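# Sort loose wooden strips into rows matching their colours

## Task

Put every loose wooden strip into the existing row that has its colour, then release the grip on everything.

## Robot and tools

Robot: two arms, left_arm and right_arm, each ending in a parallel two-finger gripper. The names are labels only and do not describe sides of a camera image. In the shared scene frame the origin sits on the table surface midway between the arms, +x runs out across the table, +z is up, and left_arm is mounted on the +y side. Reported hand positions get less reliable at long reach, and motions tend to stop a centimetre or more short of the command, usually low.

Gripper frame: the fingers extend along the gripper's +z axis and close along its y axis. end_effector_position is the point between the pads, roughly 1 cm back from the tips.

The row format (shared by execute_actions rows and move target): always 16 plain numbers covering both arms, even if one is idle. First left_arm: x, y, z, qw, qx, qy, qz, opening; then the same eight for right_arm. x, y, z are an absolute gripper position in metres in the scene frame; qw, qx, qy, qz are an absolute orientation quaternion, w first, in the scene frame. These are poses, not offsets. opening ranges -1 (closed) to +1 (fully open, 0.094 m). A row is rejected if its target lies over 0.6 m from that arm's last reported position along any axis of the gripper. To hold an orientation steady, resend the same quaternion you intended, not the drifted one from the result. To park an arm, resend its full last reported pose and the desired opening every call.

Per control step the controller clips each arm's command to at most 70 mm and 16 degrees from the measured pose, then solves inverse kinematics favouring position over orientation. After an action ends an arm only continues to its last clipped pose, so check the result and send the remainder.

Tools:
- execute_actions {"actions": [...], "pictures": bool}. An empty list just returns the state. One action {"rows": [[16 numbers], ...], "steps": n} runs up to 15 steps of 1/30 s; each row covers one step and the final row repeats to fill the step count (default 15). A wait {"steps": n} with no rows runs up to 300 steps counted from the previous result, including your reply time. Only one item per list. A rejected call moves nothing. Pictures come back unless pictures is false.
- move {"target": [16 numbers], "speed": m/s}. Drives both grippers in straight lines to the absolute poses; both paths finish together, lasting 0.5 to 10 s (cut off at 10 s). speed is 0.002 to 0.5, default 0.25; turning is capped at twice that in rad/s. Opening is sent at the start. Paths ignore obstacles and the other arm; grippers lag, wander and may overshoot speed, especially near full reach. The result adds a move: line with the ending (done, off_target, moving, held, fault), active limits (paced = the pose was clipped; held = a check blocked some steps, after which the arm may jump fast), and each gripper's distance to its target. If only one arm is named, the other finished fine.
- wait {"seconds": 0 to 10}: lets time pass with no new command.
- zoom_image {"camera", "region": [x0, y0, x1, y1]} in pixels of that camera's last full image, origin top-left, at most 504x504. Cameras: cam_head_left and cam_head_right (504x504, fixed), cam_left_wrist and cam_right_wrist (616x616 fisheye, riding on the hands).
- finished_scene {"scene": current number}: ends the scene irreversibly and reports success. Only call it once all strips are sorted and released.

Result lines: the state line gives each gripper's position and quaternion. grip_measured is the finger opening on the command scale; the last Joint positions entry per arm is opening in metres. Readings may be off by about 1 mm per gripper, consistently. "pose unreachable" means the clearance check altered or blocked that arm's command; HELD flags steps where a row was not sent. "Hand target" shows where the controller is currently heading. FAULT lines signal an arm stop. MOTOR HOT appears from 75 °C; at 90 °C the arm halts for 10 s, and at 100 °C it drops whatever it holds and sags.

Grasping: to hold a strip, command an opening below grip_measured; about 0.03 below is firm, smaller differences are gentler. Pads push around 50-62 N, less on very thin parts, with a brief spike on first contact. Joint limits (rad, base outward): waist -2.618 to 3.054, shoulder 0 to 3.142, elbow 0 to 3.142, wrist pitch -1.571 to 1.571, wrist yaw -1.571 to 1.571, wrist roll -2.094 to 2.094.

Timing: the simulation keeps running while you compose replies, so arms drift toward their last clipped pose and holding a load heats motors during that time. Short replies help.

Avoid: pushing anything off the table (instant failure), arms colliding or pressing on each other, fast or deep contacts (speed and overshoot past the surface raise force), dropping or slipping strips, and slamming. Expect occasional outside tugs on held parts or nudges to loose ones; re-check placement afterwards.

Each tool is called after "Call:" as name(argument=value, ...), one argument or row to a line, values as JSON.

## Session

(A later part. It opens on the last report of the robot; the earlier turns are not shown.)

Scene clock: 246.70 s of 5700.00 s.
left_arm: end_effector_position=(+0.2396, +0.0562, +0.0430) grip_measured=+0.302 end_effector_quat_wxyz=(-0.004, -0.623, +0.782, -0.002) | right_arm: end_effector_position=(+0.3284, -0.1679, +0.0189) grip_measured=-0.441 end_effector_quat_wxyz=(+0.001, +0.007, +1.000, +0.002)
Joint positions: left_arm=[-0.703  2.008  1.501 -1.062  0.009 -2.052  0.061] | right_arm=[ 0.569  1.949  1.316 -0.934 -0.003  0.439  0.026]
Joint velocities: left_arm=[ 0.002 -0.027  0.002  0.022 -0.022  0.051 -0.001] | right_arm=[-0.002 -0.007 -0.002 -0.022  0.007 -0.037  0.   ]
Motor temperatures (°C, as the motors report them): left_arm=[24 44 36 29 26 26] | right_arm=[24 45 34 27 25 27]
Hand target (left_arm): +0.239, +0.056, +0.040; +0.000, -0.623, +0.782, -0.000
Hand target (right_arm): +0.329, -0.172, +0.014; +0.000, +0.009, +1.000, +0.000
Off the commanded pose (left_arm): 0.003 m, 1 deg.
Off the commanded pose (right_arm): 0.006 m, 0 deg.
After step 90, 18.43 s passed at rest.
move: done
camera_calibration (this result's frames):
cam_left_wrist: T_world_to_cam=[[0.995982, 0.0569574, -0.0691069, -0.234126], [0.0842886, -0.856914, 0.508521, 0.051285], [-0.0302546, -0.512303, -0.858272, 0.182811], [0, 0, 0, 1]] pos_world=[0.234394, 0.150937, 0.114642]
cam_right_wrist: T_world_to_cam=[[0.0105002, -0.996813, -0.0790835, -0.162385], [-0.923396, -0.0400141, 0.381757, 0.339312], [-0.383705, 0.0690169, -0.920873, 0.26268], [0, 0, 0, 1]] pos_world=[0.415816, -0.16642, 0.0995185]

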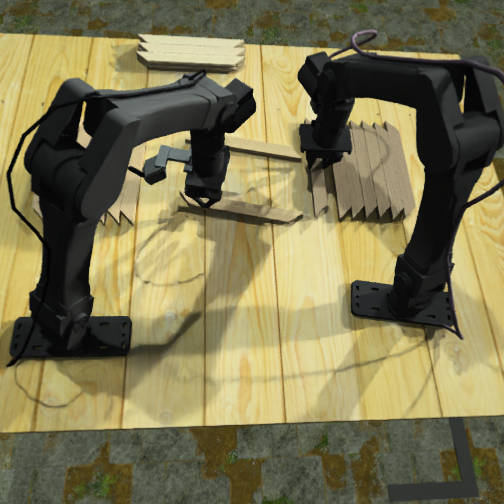

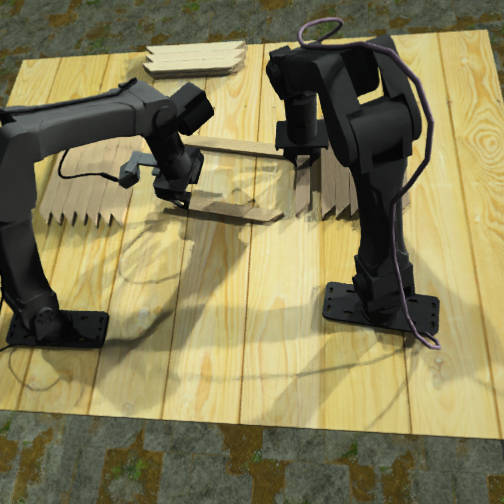

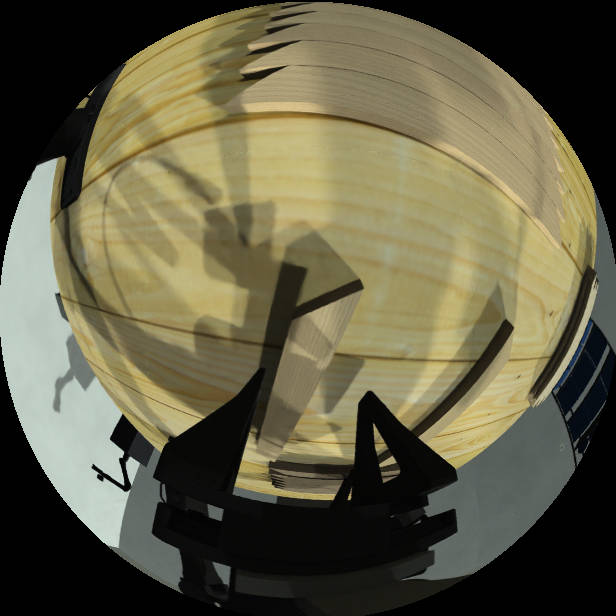

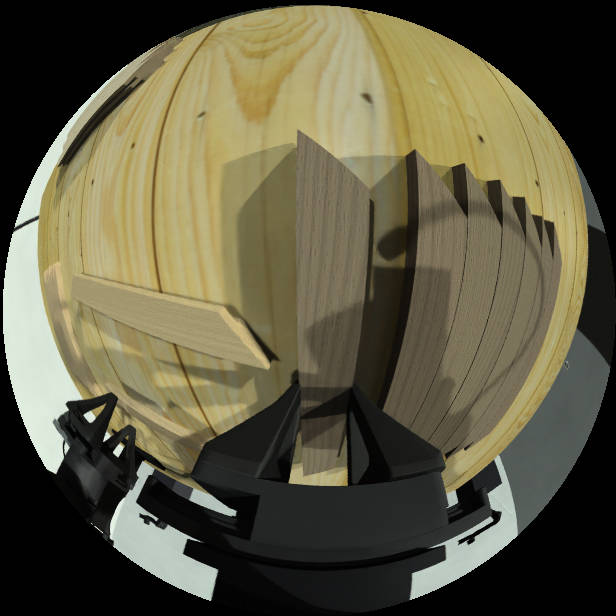

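Call:
move(
  target=[0.231,0.057,0.013, 0,-0.6225,0.7826,0,0.3, 0.329,-0.172,0.014, 0,0.009,1,0,-0.2],
  speed=0.05,
)

Call:
move(
  target=[0.231,0.057,0.013, 0,-0.6225,0.7826,0,-0.475, 0.329,-0.170,0.07, 0,0.009,1,0,-0.2],
  speed=0.1,
)

Scene clock: 265.73 s of 5700.00 s.
left_arm: end_effector_position=(+0.2349, +0.0581, +0.0185) grip_measured=+0.302 end_effector_quat_wxyz=(-0.003, -0.625, +0.780, -0.005) | right_arm: end_effector_position=(+0.3287, -0.1678, +0.0189) grip_measured=-0.203 end_effector_quat_wxyz=(+0.002, +0.007, +1.000, +0.002)
Joint positions: left_arm=[-0.707  2.013  1.406 -0.955  0.008 -2.063  0.061] | right_arm=[ 0.569  1.949  1.316 -0.933 -0.003  0.438  0.037]
Joint velocities: left_arm=[-0.002 -0.007 -0.002  0.022 -0.066  0.007  0.   ] | right_arm=[ 0.012 -0.022 -0.027 -0.051  0.007  0.037  0.   ]
Motor temperatures (°C, as the motors report them): left_arm=[24 45 35 29 26 26] | right_arm=[24 45 34 27 25 27]
Hand target (left_arm): +0.231, +0.057, +0.013; -0.000, -0.623, +0.783, +0.000
Hand target (right_arm): +0.329, -0.172, +0.014; -0.000, +0.009, +1.000, -0.000
Off the commanded pose (left_arm): 0.007 m, 1 deg.
Off the commanded pose (right_arm): 0.006 m, 0 deg.
After step 90, 14.97 s passed at rest.
move: done
camera_calibration (this result's frames):
cam_left_wrist: T_world_to_cam=[[0.996007, 0.0627668, -0.0634885, -0.231706], [0.0865077, -0.854284, 0.512558, 0.0650109], [-0.0220656, -0.516004, -0.856302, 0.160974], [0, 0, 0, 1]] pos_world=[0.228709, 0.153144, 0.0898095]
cam_right_wrist: T_world_to_cam=[[0.0109633, -0.996771, -0.0795408, -0.162408], [-0.923779, -0.0405456, 0.380773, 0.339611], [-0.382769, 0.0693036, -0.921241, 0.26252], [0, 0, 0, 1]] pos_world=[0.415991, -0.166307, 0.0996114]

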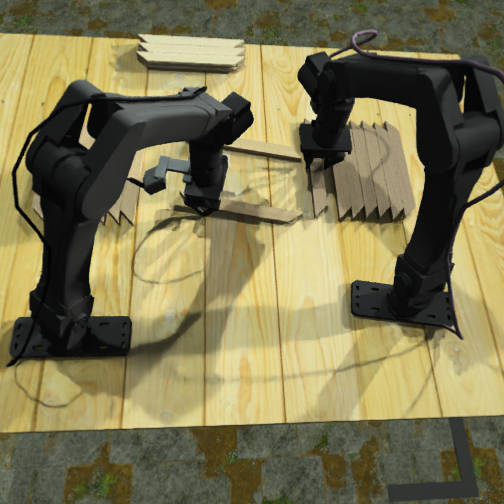

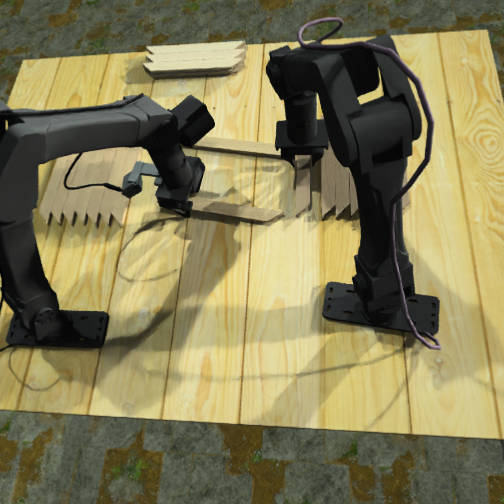

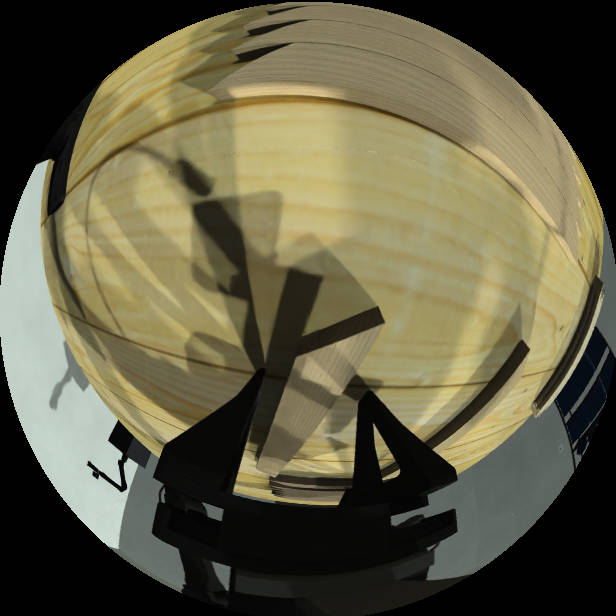

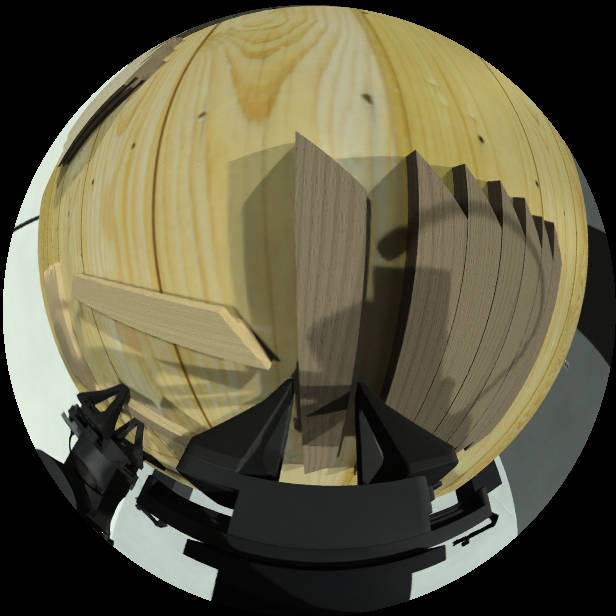

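Scene clock: 266.83 s of 5700.00 s.
left_arm: end_effector_position=(+0.2352, +0.0578, +0.0186) grip_measured=-0.438 end_effector_quat_wxyz=(-0.003, -0.625, +0.780, -0.006) | right_arm: end_effector_position=(+0.3229, -0.1704, +0.0575) grip_measured=-0.203 end_effector_quat_wxyz=(-0.015, +0.007, +1.000, -0.005)
Joint positions: left_arm=[-0.707  2.013  1.406 -0.953  0.008 -2.063  0.026] | right_arm=[ 0.569  1.913  1.426 -1.115 -0.003  0.438  0.037]
Joint velocities: left_arm=[-0.007  0.002 -0.027 -0.037  0.066  0.051 -0.001] | right_arm=[-0.012 -0.002 -0.007 -0.007  0.007 -0.066 -0.   ]
Motor temperatures (°C, as the motors report them): left_arm=[24 45 34 29 26 26] | right_arm=[24 45 34 27 25 27]
Hand target (left_arm): +0.231, +0.057, +0.013; -0.000, -0.622, +0.783, -0.000
Hand target (right_arm): +0.329, -0.170, +0.070; -0.000, +0.009, +1.000, -0.000
Off the commanded pose (left_arm): 0.007 m, 1 deg.
Off the commanded pose (right_arm): 0.014 m, 2 deg.
move: off_target (right_arm)
camera_calibration (this result's frames):
cam_left_wrist: T_world_to_cam=[[0.996098, 0.0626886, -0.0621273, -0.232086], [0.0857662, -0.853645, 0.513746, 0.0648285], [-0.0208286, -0.517069, -0.85569, 0.160585], [0, 0, 0, 1]] pos_world=[0.228965, 0.152923, 0.0896868]
cam_right_wrist: T_world_to_cam=[[0.00859899, -0.997839, -0.0651386, -0.162132], [-0.910835, -0.0346994, 0.41131, 0.314522], [-0.412681, 0.0557937, -0.909165, 0.302685], [0, 0, 0, 1]] pos_world=[0.412784, -0.167756, 0.135264]

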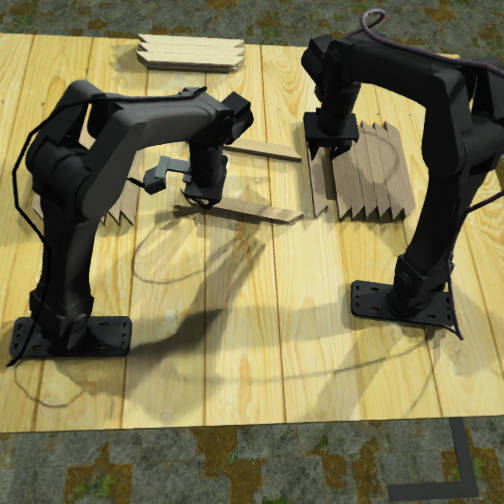

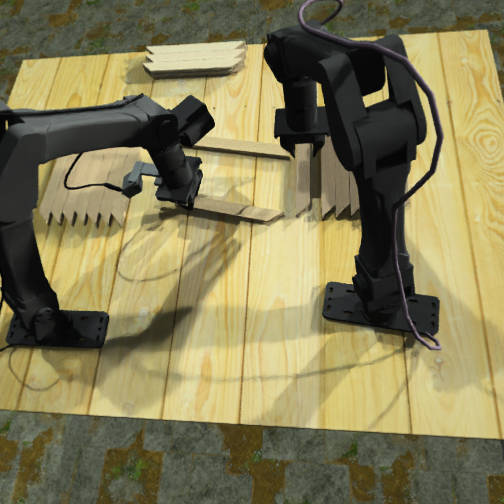

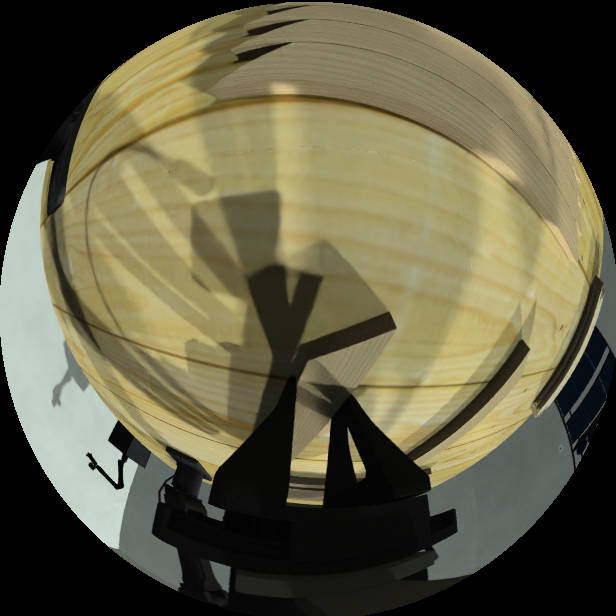

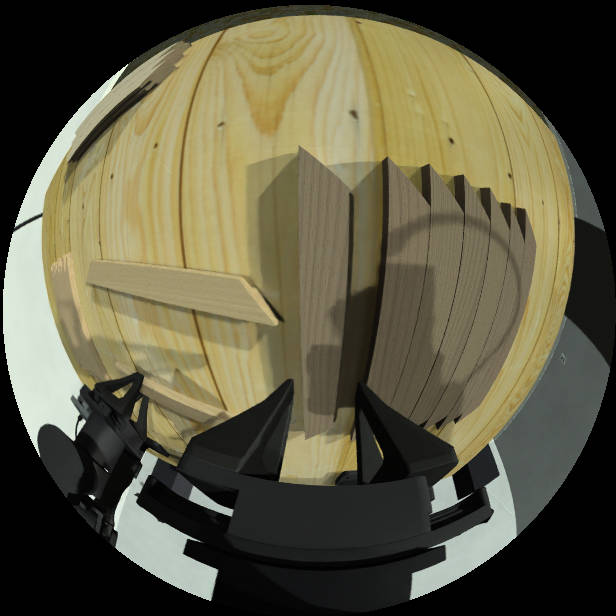

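Call:
move(
  target=[0.233,0.060,0.09, 0,-0.6225,0.7826,0,-0.475, 0.314,-0.130,0.065, 0,0.009,1,0,-1],
  speed=0.1,
)

Scene clock: 335.03 s of 5700.00 s.
left_arm: end_effector_position=(+0.2297, +0.0626, +0.0747) grip_measured=-0.438 end_effector_quat_wxyz=(-0.007, -0.625, +0.780, +0.013) | right_arm: end_effector_position=(+0.3052, -0.1373, +0.0575) grip_measured=-0.987 end_effector_quat_wxyz=(-0.015, +0.009, +1.000, -0.007)
Joint positions: left_arm=[-0.707  1.967  1.571 -1.203  0.008 -2.063  0.026] | right_arm=[ 0.678  1.913  1.426 -1.116 -0.003  0.552  0.001]
Joint velocities: left_arm=[-0.002 -0.022  0.012  0.007  0.022 -0.051  0.   ] | right_arm=[ 0.012 -0.007 -0.022  0.022 -0.022 -0.007  0.002]
Motor temperatures (°C, as the motors report them): left_arm=[24 45 34 28 26 26] | right_arm=[24 47 37 27 25 27]
Hand target (left_arm): +0.232, +0.061, +0.090; -0.000, -0.623, +0.783, -0.000
Hand target (right_arm): +0.313, -0.130, +0.065; -0.000, +0.009, +1.000, +0.001
Off the commanded pose (left_arm): 0.016 m, 2 deg.
Off the commanded pose (right_arm): 0.014 m, 2 deg.
After step 90, 63.90 s passed at rest.
move: off_target (left_arm, right_arm)
camera_calibration (this result's frames):
cam_left_wrist: T_world_to_cam=[[0.993779, 0.0646862, -0.0906577, -0.22082], [0.100974, -0.866747, 0.488419, 0.0397746], [-0.0469833, -0.494535, -0.867887, 0.216492], [0, 0, 0, 1]] pos_world=[0.225601, 0.155821, 0.148445]
cam_right_wrist: T_world_to_cam=[[0.00449, -0.998111, -0.0612802, -0.127866], [-0.911108, -0.0293399, 0.411121, 0.300346], [-0.412142, 0.0539869, -0.909519, 0.293131], [0, 0, 0, 1]] pos_world=[0.395033, -0.134637, 0.135294]

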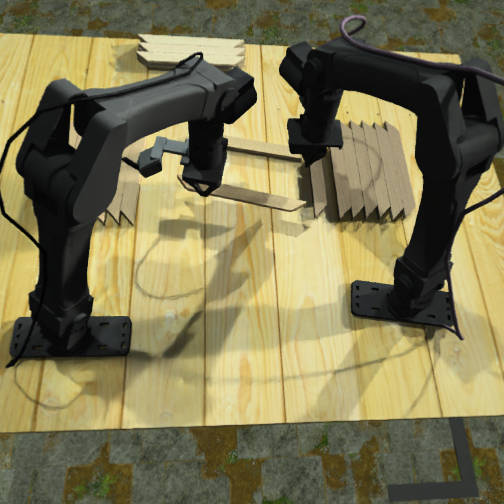

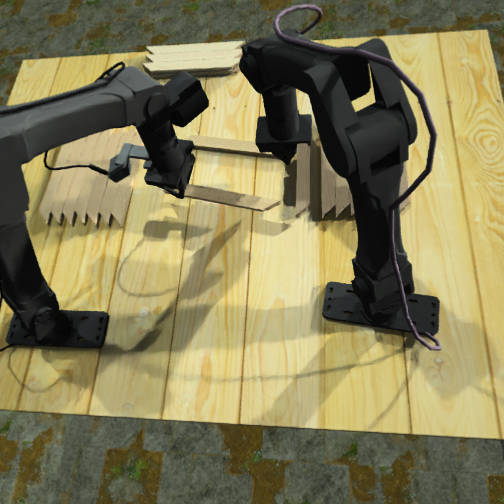

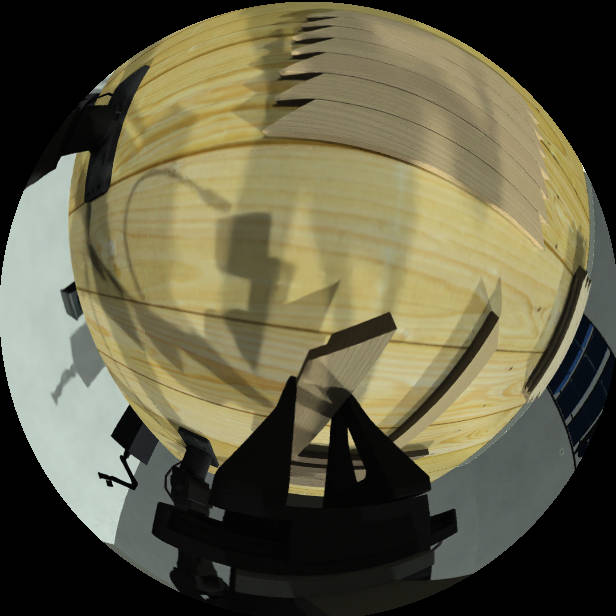

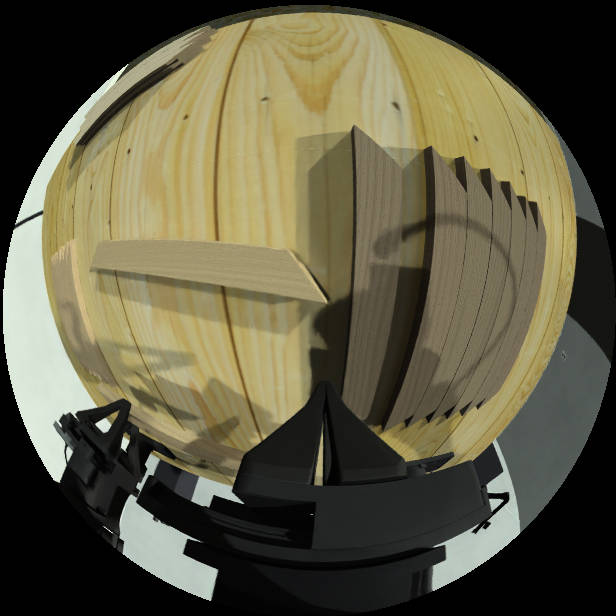

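Call:
execute_actions(
  actions=[],
)

Scene clock: 374.97 s of 5700.00 s.
left_arm: end_effector_position=(+0.2294, +0.0628, +0.0747) grip_measured=-0.438 end_effector_quat_wxyz=(-0.007, -0.625, +0.780, +0.014) | right_arm: end_effector_position=(+0.3052, -0.1373, +0.0575) grip_measured=-0.987 end_effector_quat_wxyz=(-0.015, +0.010, +1.000, -0.007)
Joint positions: left_arm=[-0.707  1.967  1.571 -1.205  0.008 -2.063  0.026] | right_arm=[ 0.678  1.913  1.426 -1.116 -0.003  0.552  0.001]
Joint velocities: left_arm=[-0.002  0.022 -0.002 -0.007 -0.022 -0.051 -0.001] | right_arm=[-0.002 -0.007  0.002 -0.037  0.037 -0.007  0.001]
Motor temperatures (°C, as the motors report them): left_arm=[24 50 36 28 26 26] | right_arm=[24 46 39 27 25 27]
Hand target (left_arm): +0.232, +0.061, +0.090; -0.000, -0.623, +0.783, -0.000
Hand target (right_arm): +0.313, -0.130, +0.065; -0.000, +0.009, +1.000, +0.001
Off the commanded pose (left_arm): 0.016 m, 2 deg.
Off the commanded pose (right_arm): 0.014 m, 2 deg.
Steps of this call (steps 1 to 90: nothing new was sent; then 36.93 s passed at rest). Readings (end_effector_position):
1: left_arm (+0.2296, +0.0627, +0.0747) | right_arm (+0.3052, -0.1373, +0.0575)
2: left_arm (+0.2295, +0.0627, +0.0747) | right_arm (+0.3052, -0.1373, +0.0575)
4: left_arm (+0.2295, +0.0627, +0.0747) | right_arm (+0.3052, -0.1373, +0.0575)
8: left_arm (+0.2295, +0.0628, +0.0747) | right_arm (+0.3052, -0.1373, +0.0575)
90: the state above
camera_calibration (this result's frames):
cam_left_wrist: T_world_to_cam=[[0.993674, 0.064777, -0.091742, -0.22045], [0.101538, -0.867233, 0.487439, 0.0399869], [-0.0479869, -0.49367, -0.868324, 0.21682], [0, 0, 0, 1]] pos_world=[0.225399, 0.155995, 0.148554]
cam_right_wrist: T_world_to_cam=[[0.00372954, -0.998115, -0.0612578, -0.127636], [-0.911135, -0.0286359, 0.411112, 0.300451], [-0.412091, 0.0542809, -0.909524, 0.293156], [0, 0, 0, 1]] pos_world=[0.395035, -0.134704, 0.135295]

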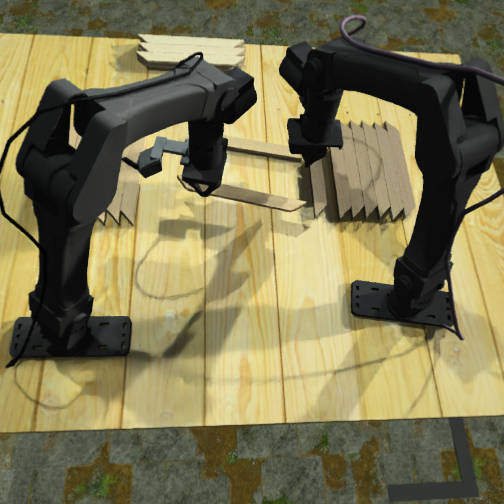

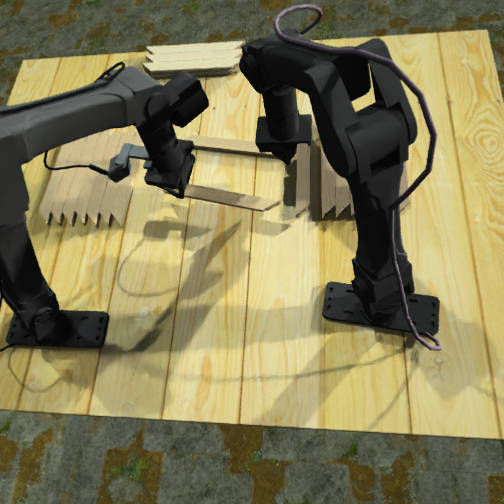

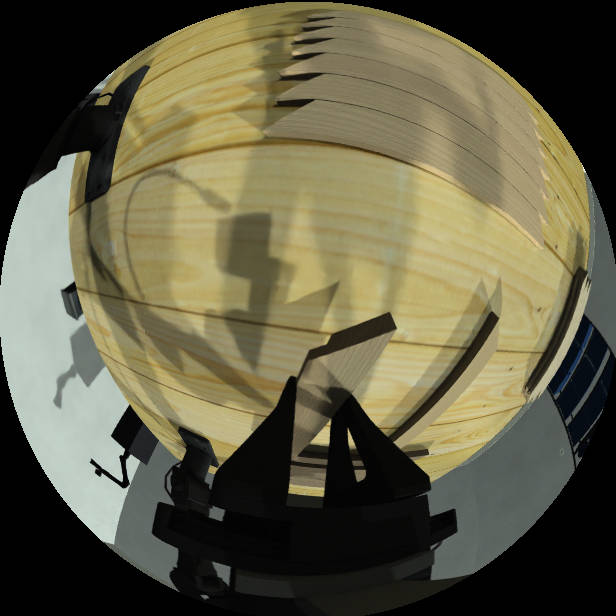

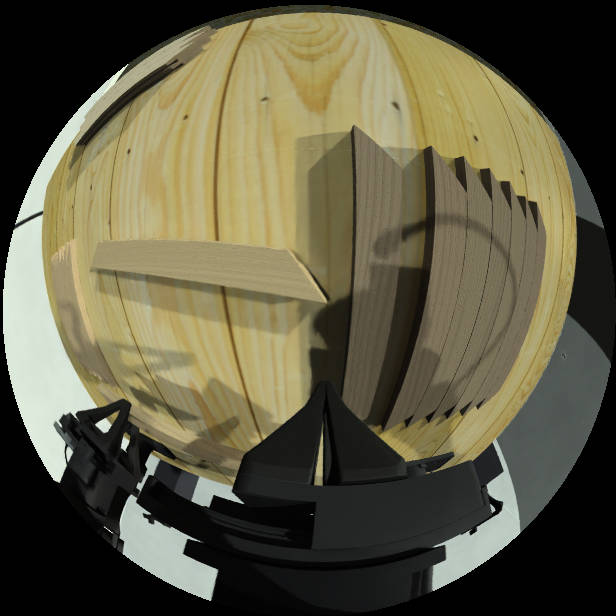

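Call:
move(
  target=[0.390,0.150,0.095,0,0.039,0.999,0,-0.475,0.308,-0.128,0.013,0,0.009,1,0,-1],
  speed=0.2,
)

Scene clock: 405.40 s of 5700.00 s.
left_arm: end_effector_position=(+0.3868, +0.1440, +0.0887) grip_measured=-0.438 end_effector_quat_wxyz=(-0.006, +0.040, +0.999, +0.000) | right_arm: end_effector_position=(+0.3124, -0.1305, +0.0198) grip_measured=-0.987 end_effector_quat_wxyz=(+0.004, +0.013, +1.000, +0.004)
Joint positions: left_arm=[-0.344  2.394  2.309 -1.497  0.003 -0.268  0.026] | right_arm=[ 0.684  1.954  1.326 -0.933 -0.003  0.565  0.001]
Joint velocities: left_arm=[-0.002  0.022 -0.002 -0.037  0.037  0.007 -0.   ] | right_arm=[-0.002 -0.007  0.022  0.022  0.081  0.037  0.   ]
Motor temperatures (°C, as the motors report them): left_arm=[24 51 37 28 26 26] | right_arm=[24 45 38 27 25 27]
Hand target (left_arm): +0.390, +0.149, +0.096; -0.000, +0.039, +0.999, +0.003
Hand target (right_arm): +0.308, -0.128, +0.013; -0.000, +0.009, +1.000, +0.000
Off the commanded pose (left_arm): 0.009 m, 1 deg.
Off the commanded pose (right_arm): 0.008 m, 1 deg.
After step 90, 23.27 s passed at rest.
move: done
camera_calibration (this result's frames):
cam_left_wrist: T_world_to_cam=[[0.200695, -0.977253, -0.0685376, 0.0739209], [-0.834127, -0.207153, 0.511195, 0.35233], [-0.513765, -0.045425, -0.856728, 0.391178], [0, 0, 0, 1]] pos_world=[0.480026, 0.162995, 0.16009]
cam_right_wrist: T_world_to_cam=[[-0.00047177, -0.996563, -0.0828361, -0.12128], [-0.925823, -0.0308733, 0.376695, 0.327656], [-0.377957, 0.0768693, -0.922626, 0.25405], [0, 0, 0, 1]] pos_world=[0.399315, -0.130276, 0.10092]

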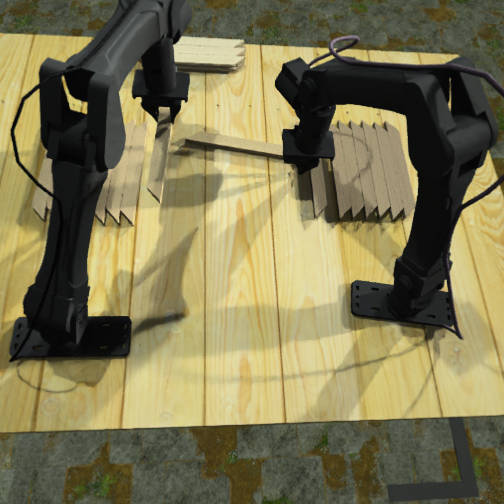

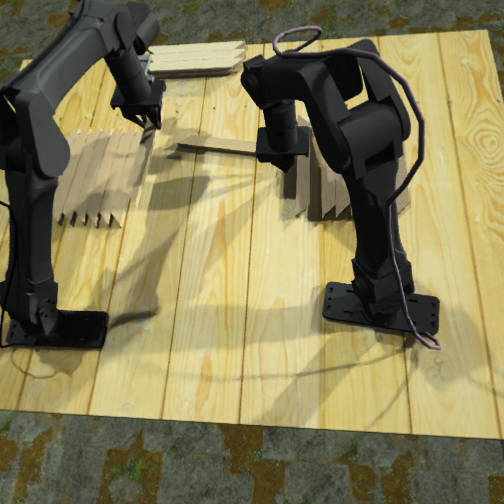

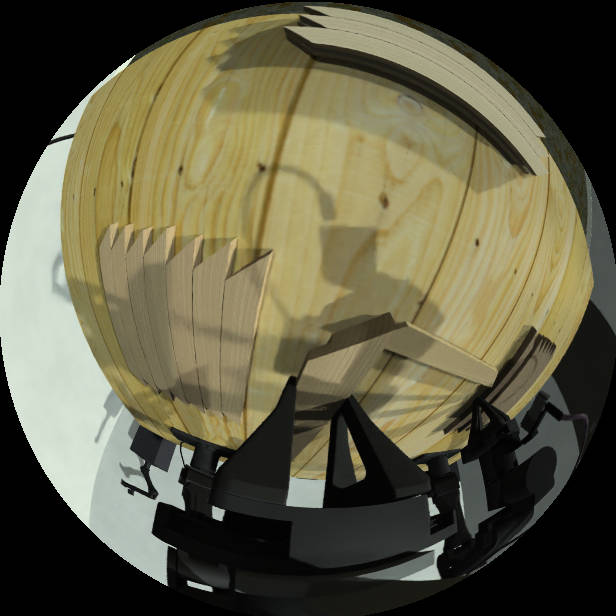

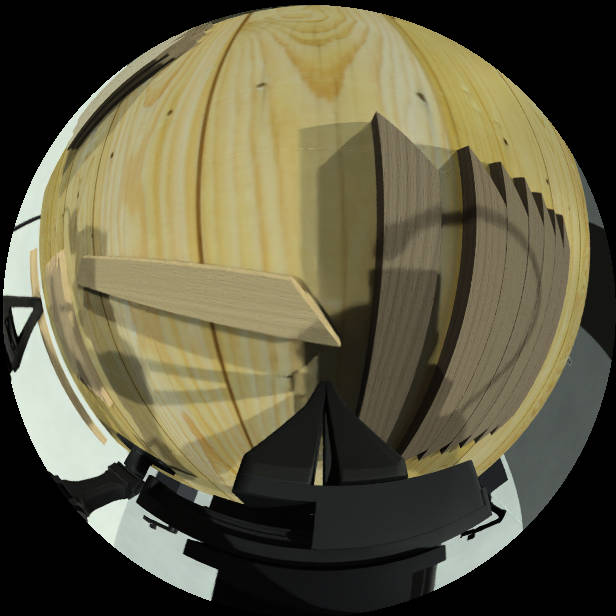

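Call:
move(
  target=[0.390,0.157,0.035,0,0.039,0.999,0,-0.475,0.308,-0.186,0.013,0,0.009,1,0,-1],
  speed=0.035,
)

Scene clock: 416.57 s of 5700.00 s.
left_arm: end_effector_position=(+0.3854, +0.1520, +0.0247) grip_measured=-0.438 end_effector_quat_wxyz=(-0.017, +0.043, +0.999, +0.004) | right_arm: end_effector_position=(+0.3094, -0.1757, +0.0116) grip_measured=-0.987 end_effector_quat_wxyz=(-0.004, +0.003, +1.000, +0.008)
Joint positions: left_arm=[-0.329  2.394  2.054 -1.265  0.003 -0.248  0.026] | right_arm=[ 0.563  1.893  1.206 -0.885 -0.019  0.425  0.001]
Joint velocities: left_arm=[-0.007 -0.017 -0.017 -0.051 -0.037 -0.022  0.   ] | right_arm=[-0.002 -0.007  0.007 -0.066  0.007 -0.081 -0.001]
Motor temperatures (°C, as the motors report them): left_arm=[24 53 36 28 26 26] | right_arm=[24 46 37 27 25 27]
Hand target (left_arm): +0.391, +0.157, +0.035; -0.000, +0.039, +0.999, +0.001
Hand target (right_arm): +0.309, -0.186, +0.013; +0.000, +0.009, +1.000, -0.001
Off the commanded pose (left_arm): 0.012 m, 2 deg.
Off the commanded pose (right_arm): 0.010 m, 1 deg.
After step 90, 6.13 s passed at rest.
move: off_target (left_arm)
camera_calibration (this result's frames):
cam_left_wrist: T_world_to_cam=[[0.193841, -0.977764, -0.0800263, 0.0805658], [-0.823778, -0.206524, 0.527956, 0.381005], [-0.532744, -0.0364155, -0.845493, 0.341601], [0, 0, 0, 1]] pos_world=[0.480233, 0.169901, 0.0941151]
cam_right_wrist: T_world_to_cam=[[0.0176112, -0.995637, -0.0916305, -0.172341], [-0.918999, -0.0522205, 0.390787, 0.320584], [-0.393867, 0.077326, -0.915909, 0.253755], [0, 0, 0, 1]] pos_world=[0.397597, -0.17447, 0.0913445]

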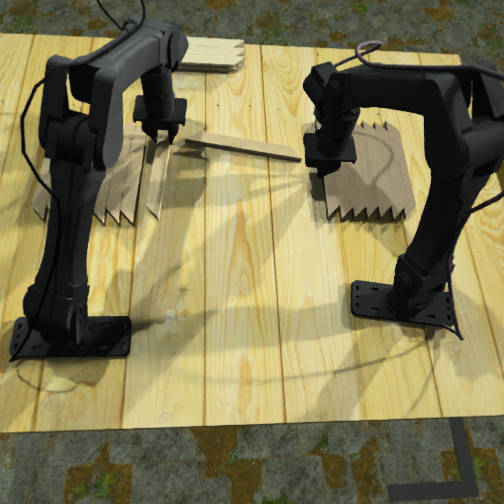

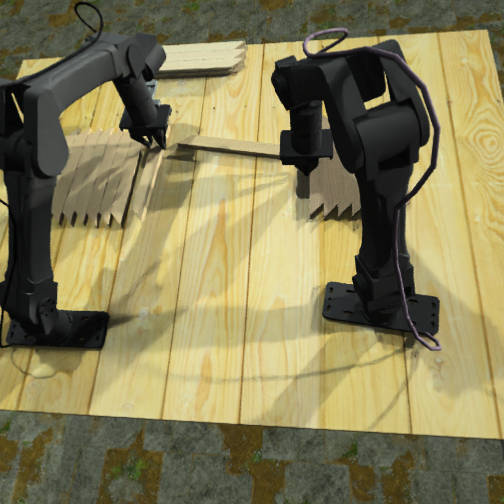

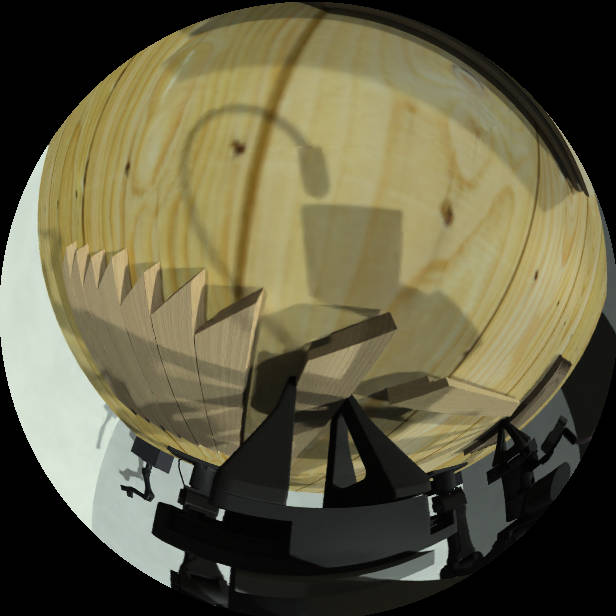

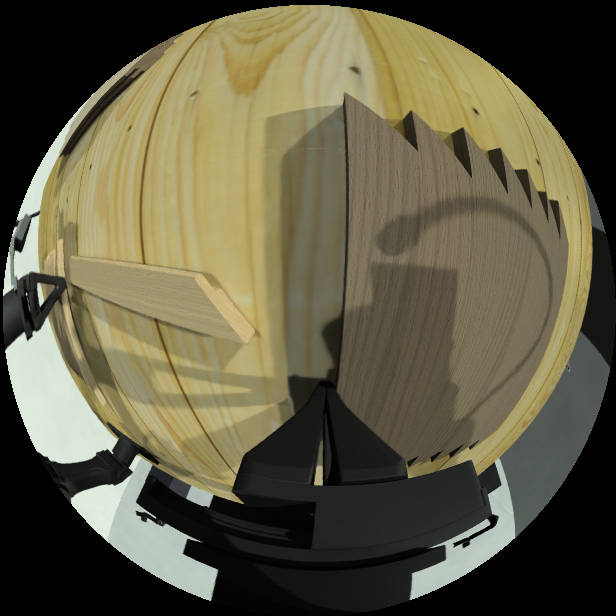

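Call:
move(
  target=[0.382,0.157,0.028,0,0.039,0.999,0,-0.475,0.300,-0.150,0.06,0,0.009,1,0,-1],
  speed=0.06,
)

Scene clock: 477.60 s of 5700.00 s.
left_arm: end_effector_position=(+0.3837, +0.1525, +0.0207) grip_measured=-0.438 end_effector_quat_wxyz=(-0.003, +0.043, +0.999, -0.000) | right_arm: end_effector_position=(+0.2937, -0.1541, +0.0457) grip_measured=-0.987 end_effector_quat_wxyz=(-0.020, +0.010, +1.000, -0.004)
Joint positions: left_arm=[-0.329  2.354  1.968 -1.191  0.003 -0.247  0.026] | right_arm=[ 0.646  1.863  1.311 -1.057 -0.012  0.521  0.001]
Joint velocities: left_arm=[ 0.007 -0.017 -0.012  0.007  0.037  0.007  0.001] | right_arm=[-0.007  0.012 -0.007 -0.051 -0.022 -0.066 -0.   ]
Motor temperatures (°C, as the motors report them): left_arm=[24 63 34 28 26 26] | right_arm=[24 47 35 27 25 27]
Hand target (left_arm): +0.382, +0.157, +0.028; -0.000, +0.039, +0.999, +0.000
Hand target (right_arm): +0.299, -0.150, +0.060; -0.000, +0.009, +1.000, +0.001
Off the commanded pose (left_arm): 0.009 m, 1 deg.
Off the commanded pose (right_arm): 0.016 m, 2 deg.
After step 90, 56.60 s passed at rest.
move: off_target (right_arm)
camera_calibration (this result's frames):
cam_left_wrist: T_world_to_cam=[[0.195413, -0.978511, -0.0658058, 0.0803359], [-0.837671, -0.201428, 0.507674, 0.386853], [-0.51002, -0.0440825, -0.859032, 0.330096], [0, 0, 0, 1]] pos_world=[0.476713, 0.171084, 0.0924544]
cam_right_wrist: T_world_to_cam=[[0.00199522, -0.997721, -0.0674513, -0.144322], [-0.907082, -0.0301994, 0.41987, 0.292501], [-0.42095, 0.0603461, -0.905074, 0.281974], [0, 0, 0, 1]] pos_world=[0.384307, -0.152176, 0.12266]

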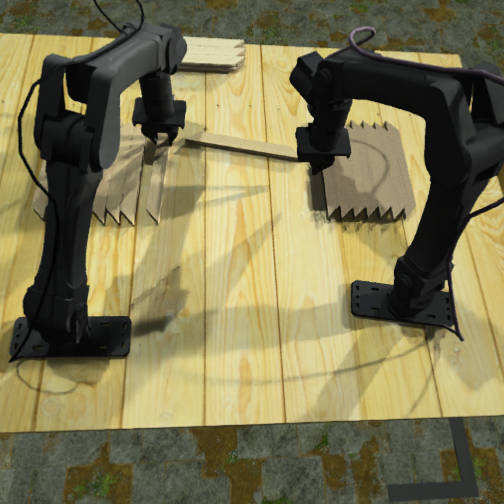

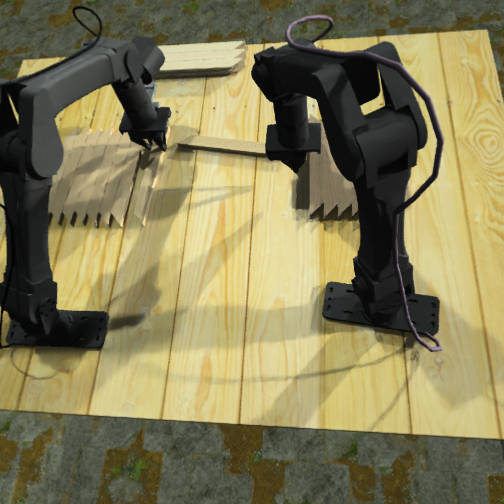

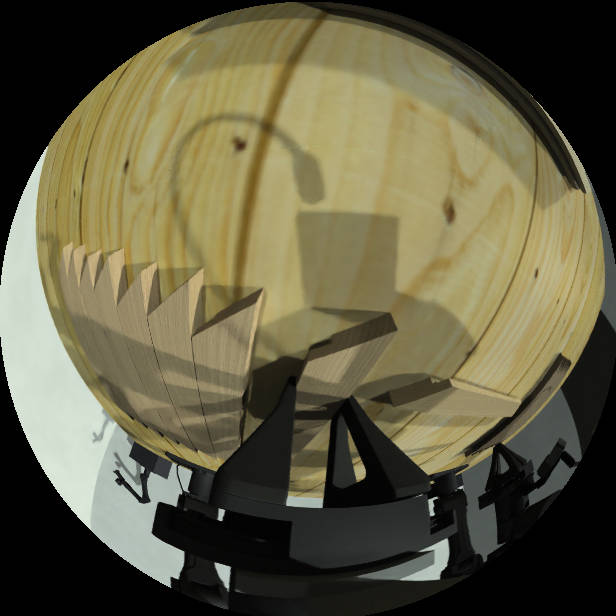

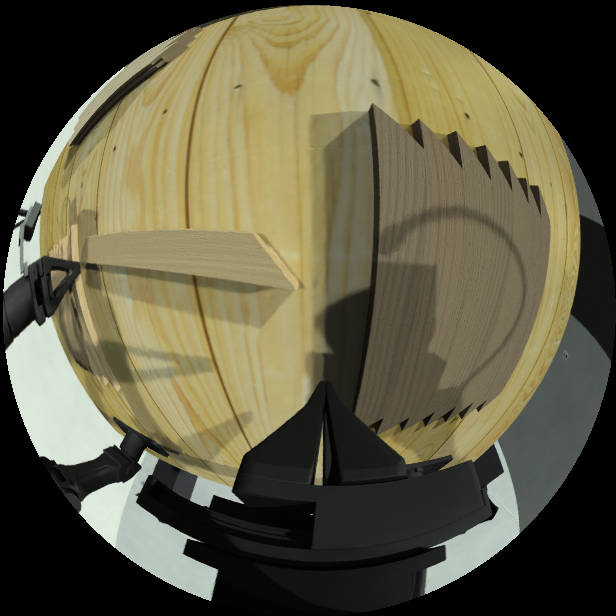

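Call:
move(
  target=[0.368,0.157,0.025,0,0.039,0.999,0,-0.475,0.25,-0.20,0.12,0,0.009,1,0,0.6],
  speed=0.1,
)

Scene clock: 484.50 s of 5700.00 s.
left_arm: end_effector_position=(+0.3739, +0.1559, +0.0203) grip_measured=-0.438 end_effector_quat_wxyz=(+0.003, +0.040, +0.999, -0.002) | right_arm: end_effector_position=(+0.2540, -0.1939, +0.1176) grip_measured=+0.597 end_effector_quat_wxyz=(-0.000, +0.007, +1.000, +0.005)
Joint positions: left_arm=[-0.329  2.294  1.863 -1.133  0.003 -0.252  0.026] | right_arm=[ 0.591  1.573  1.267 -1.262 -0.009  0.461  0.075]
Joint velocities: left_arm=[-0.002 -0.002  0.002  0.051 -0.037 -0.037 -0.001] | right_arm=[ 0.002 -0.007 -0.007 -0.022 -0.066  0.066 -0.001]
Motor temperatures (°C, as the motors report them): left_arm=[24 63 34 27 26 26] | right_arm=[24 48 35 27 25 27]
Hand target (left_arm): +0.368, +0.157, +0.025; +0.000, +0.039, +0.999, +0.000
Hand target (right_arm): +0.250, -0.201, +0.120; +0.000, +0.009, +1.000, -0.000
Off the commanded pose (left_arm): 0.008 m, 0 deg.
Off the commanded pose (right_arm): 0.008 m, 1 deg.
After step 90, 2.47 s passed at rest.
move: done
camera_calibration (this result's frames):
cam_left_wrist: T_world_to_cam=[[0.200635, -0.977862, -0.0594336, 0.0833681], [-0.842726, -0.203208, 0.498518, 0.381868], [-0.499559, -0.0499341, -0.86484, 0.322003], [0, 0, 0, 1]] pos_world=[0.465943, 0.1752, 0.0930676]
cam_right_wrist: T_world_to_cam=[[0.00990272, -0.996405, -0.0841382, -0.178891], [-0.922298, -0.0416115, 0.384233, 0.230938], [-0.386353, 0.0737955, -0.919394, 0.328251], [0, 0, 0, 1]] pos_world=[0.341586, -0.192862, 0.198006]

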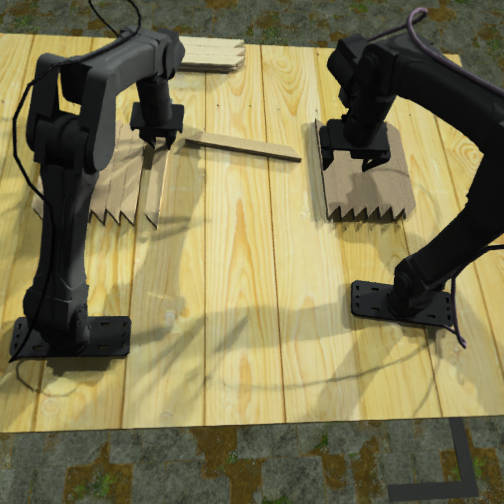

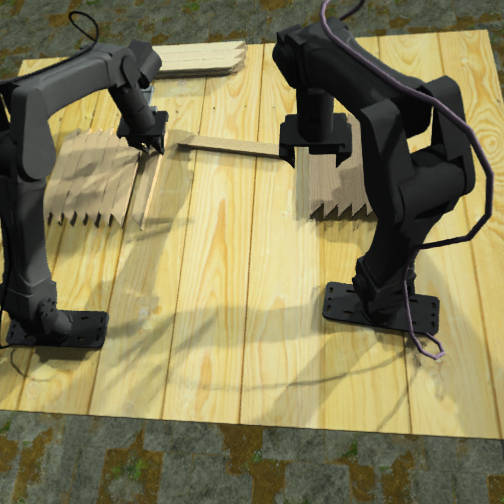

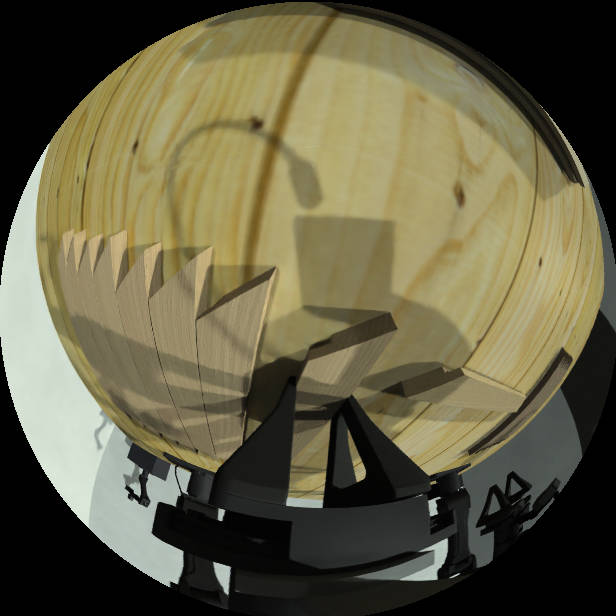

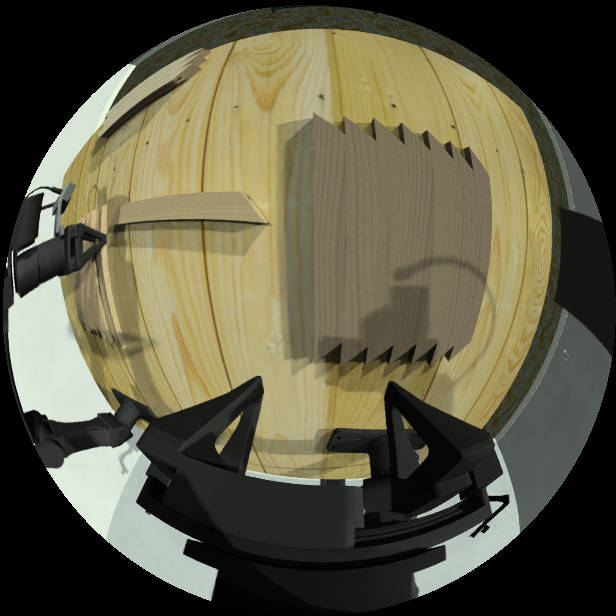

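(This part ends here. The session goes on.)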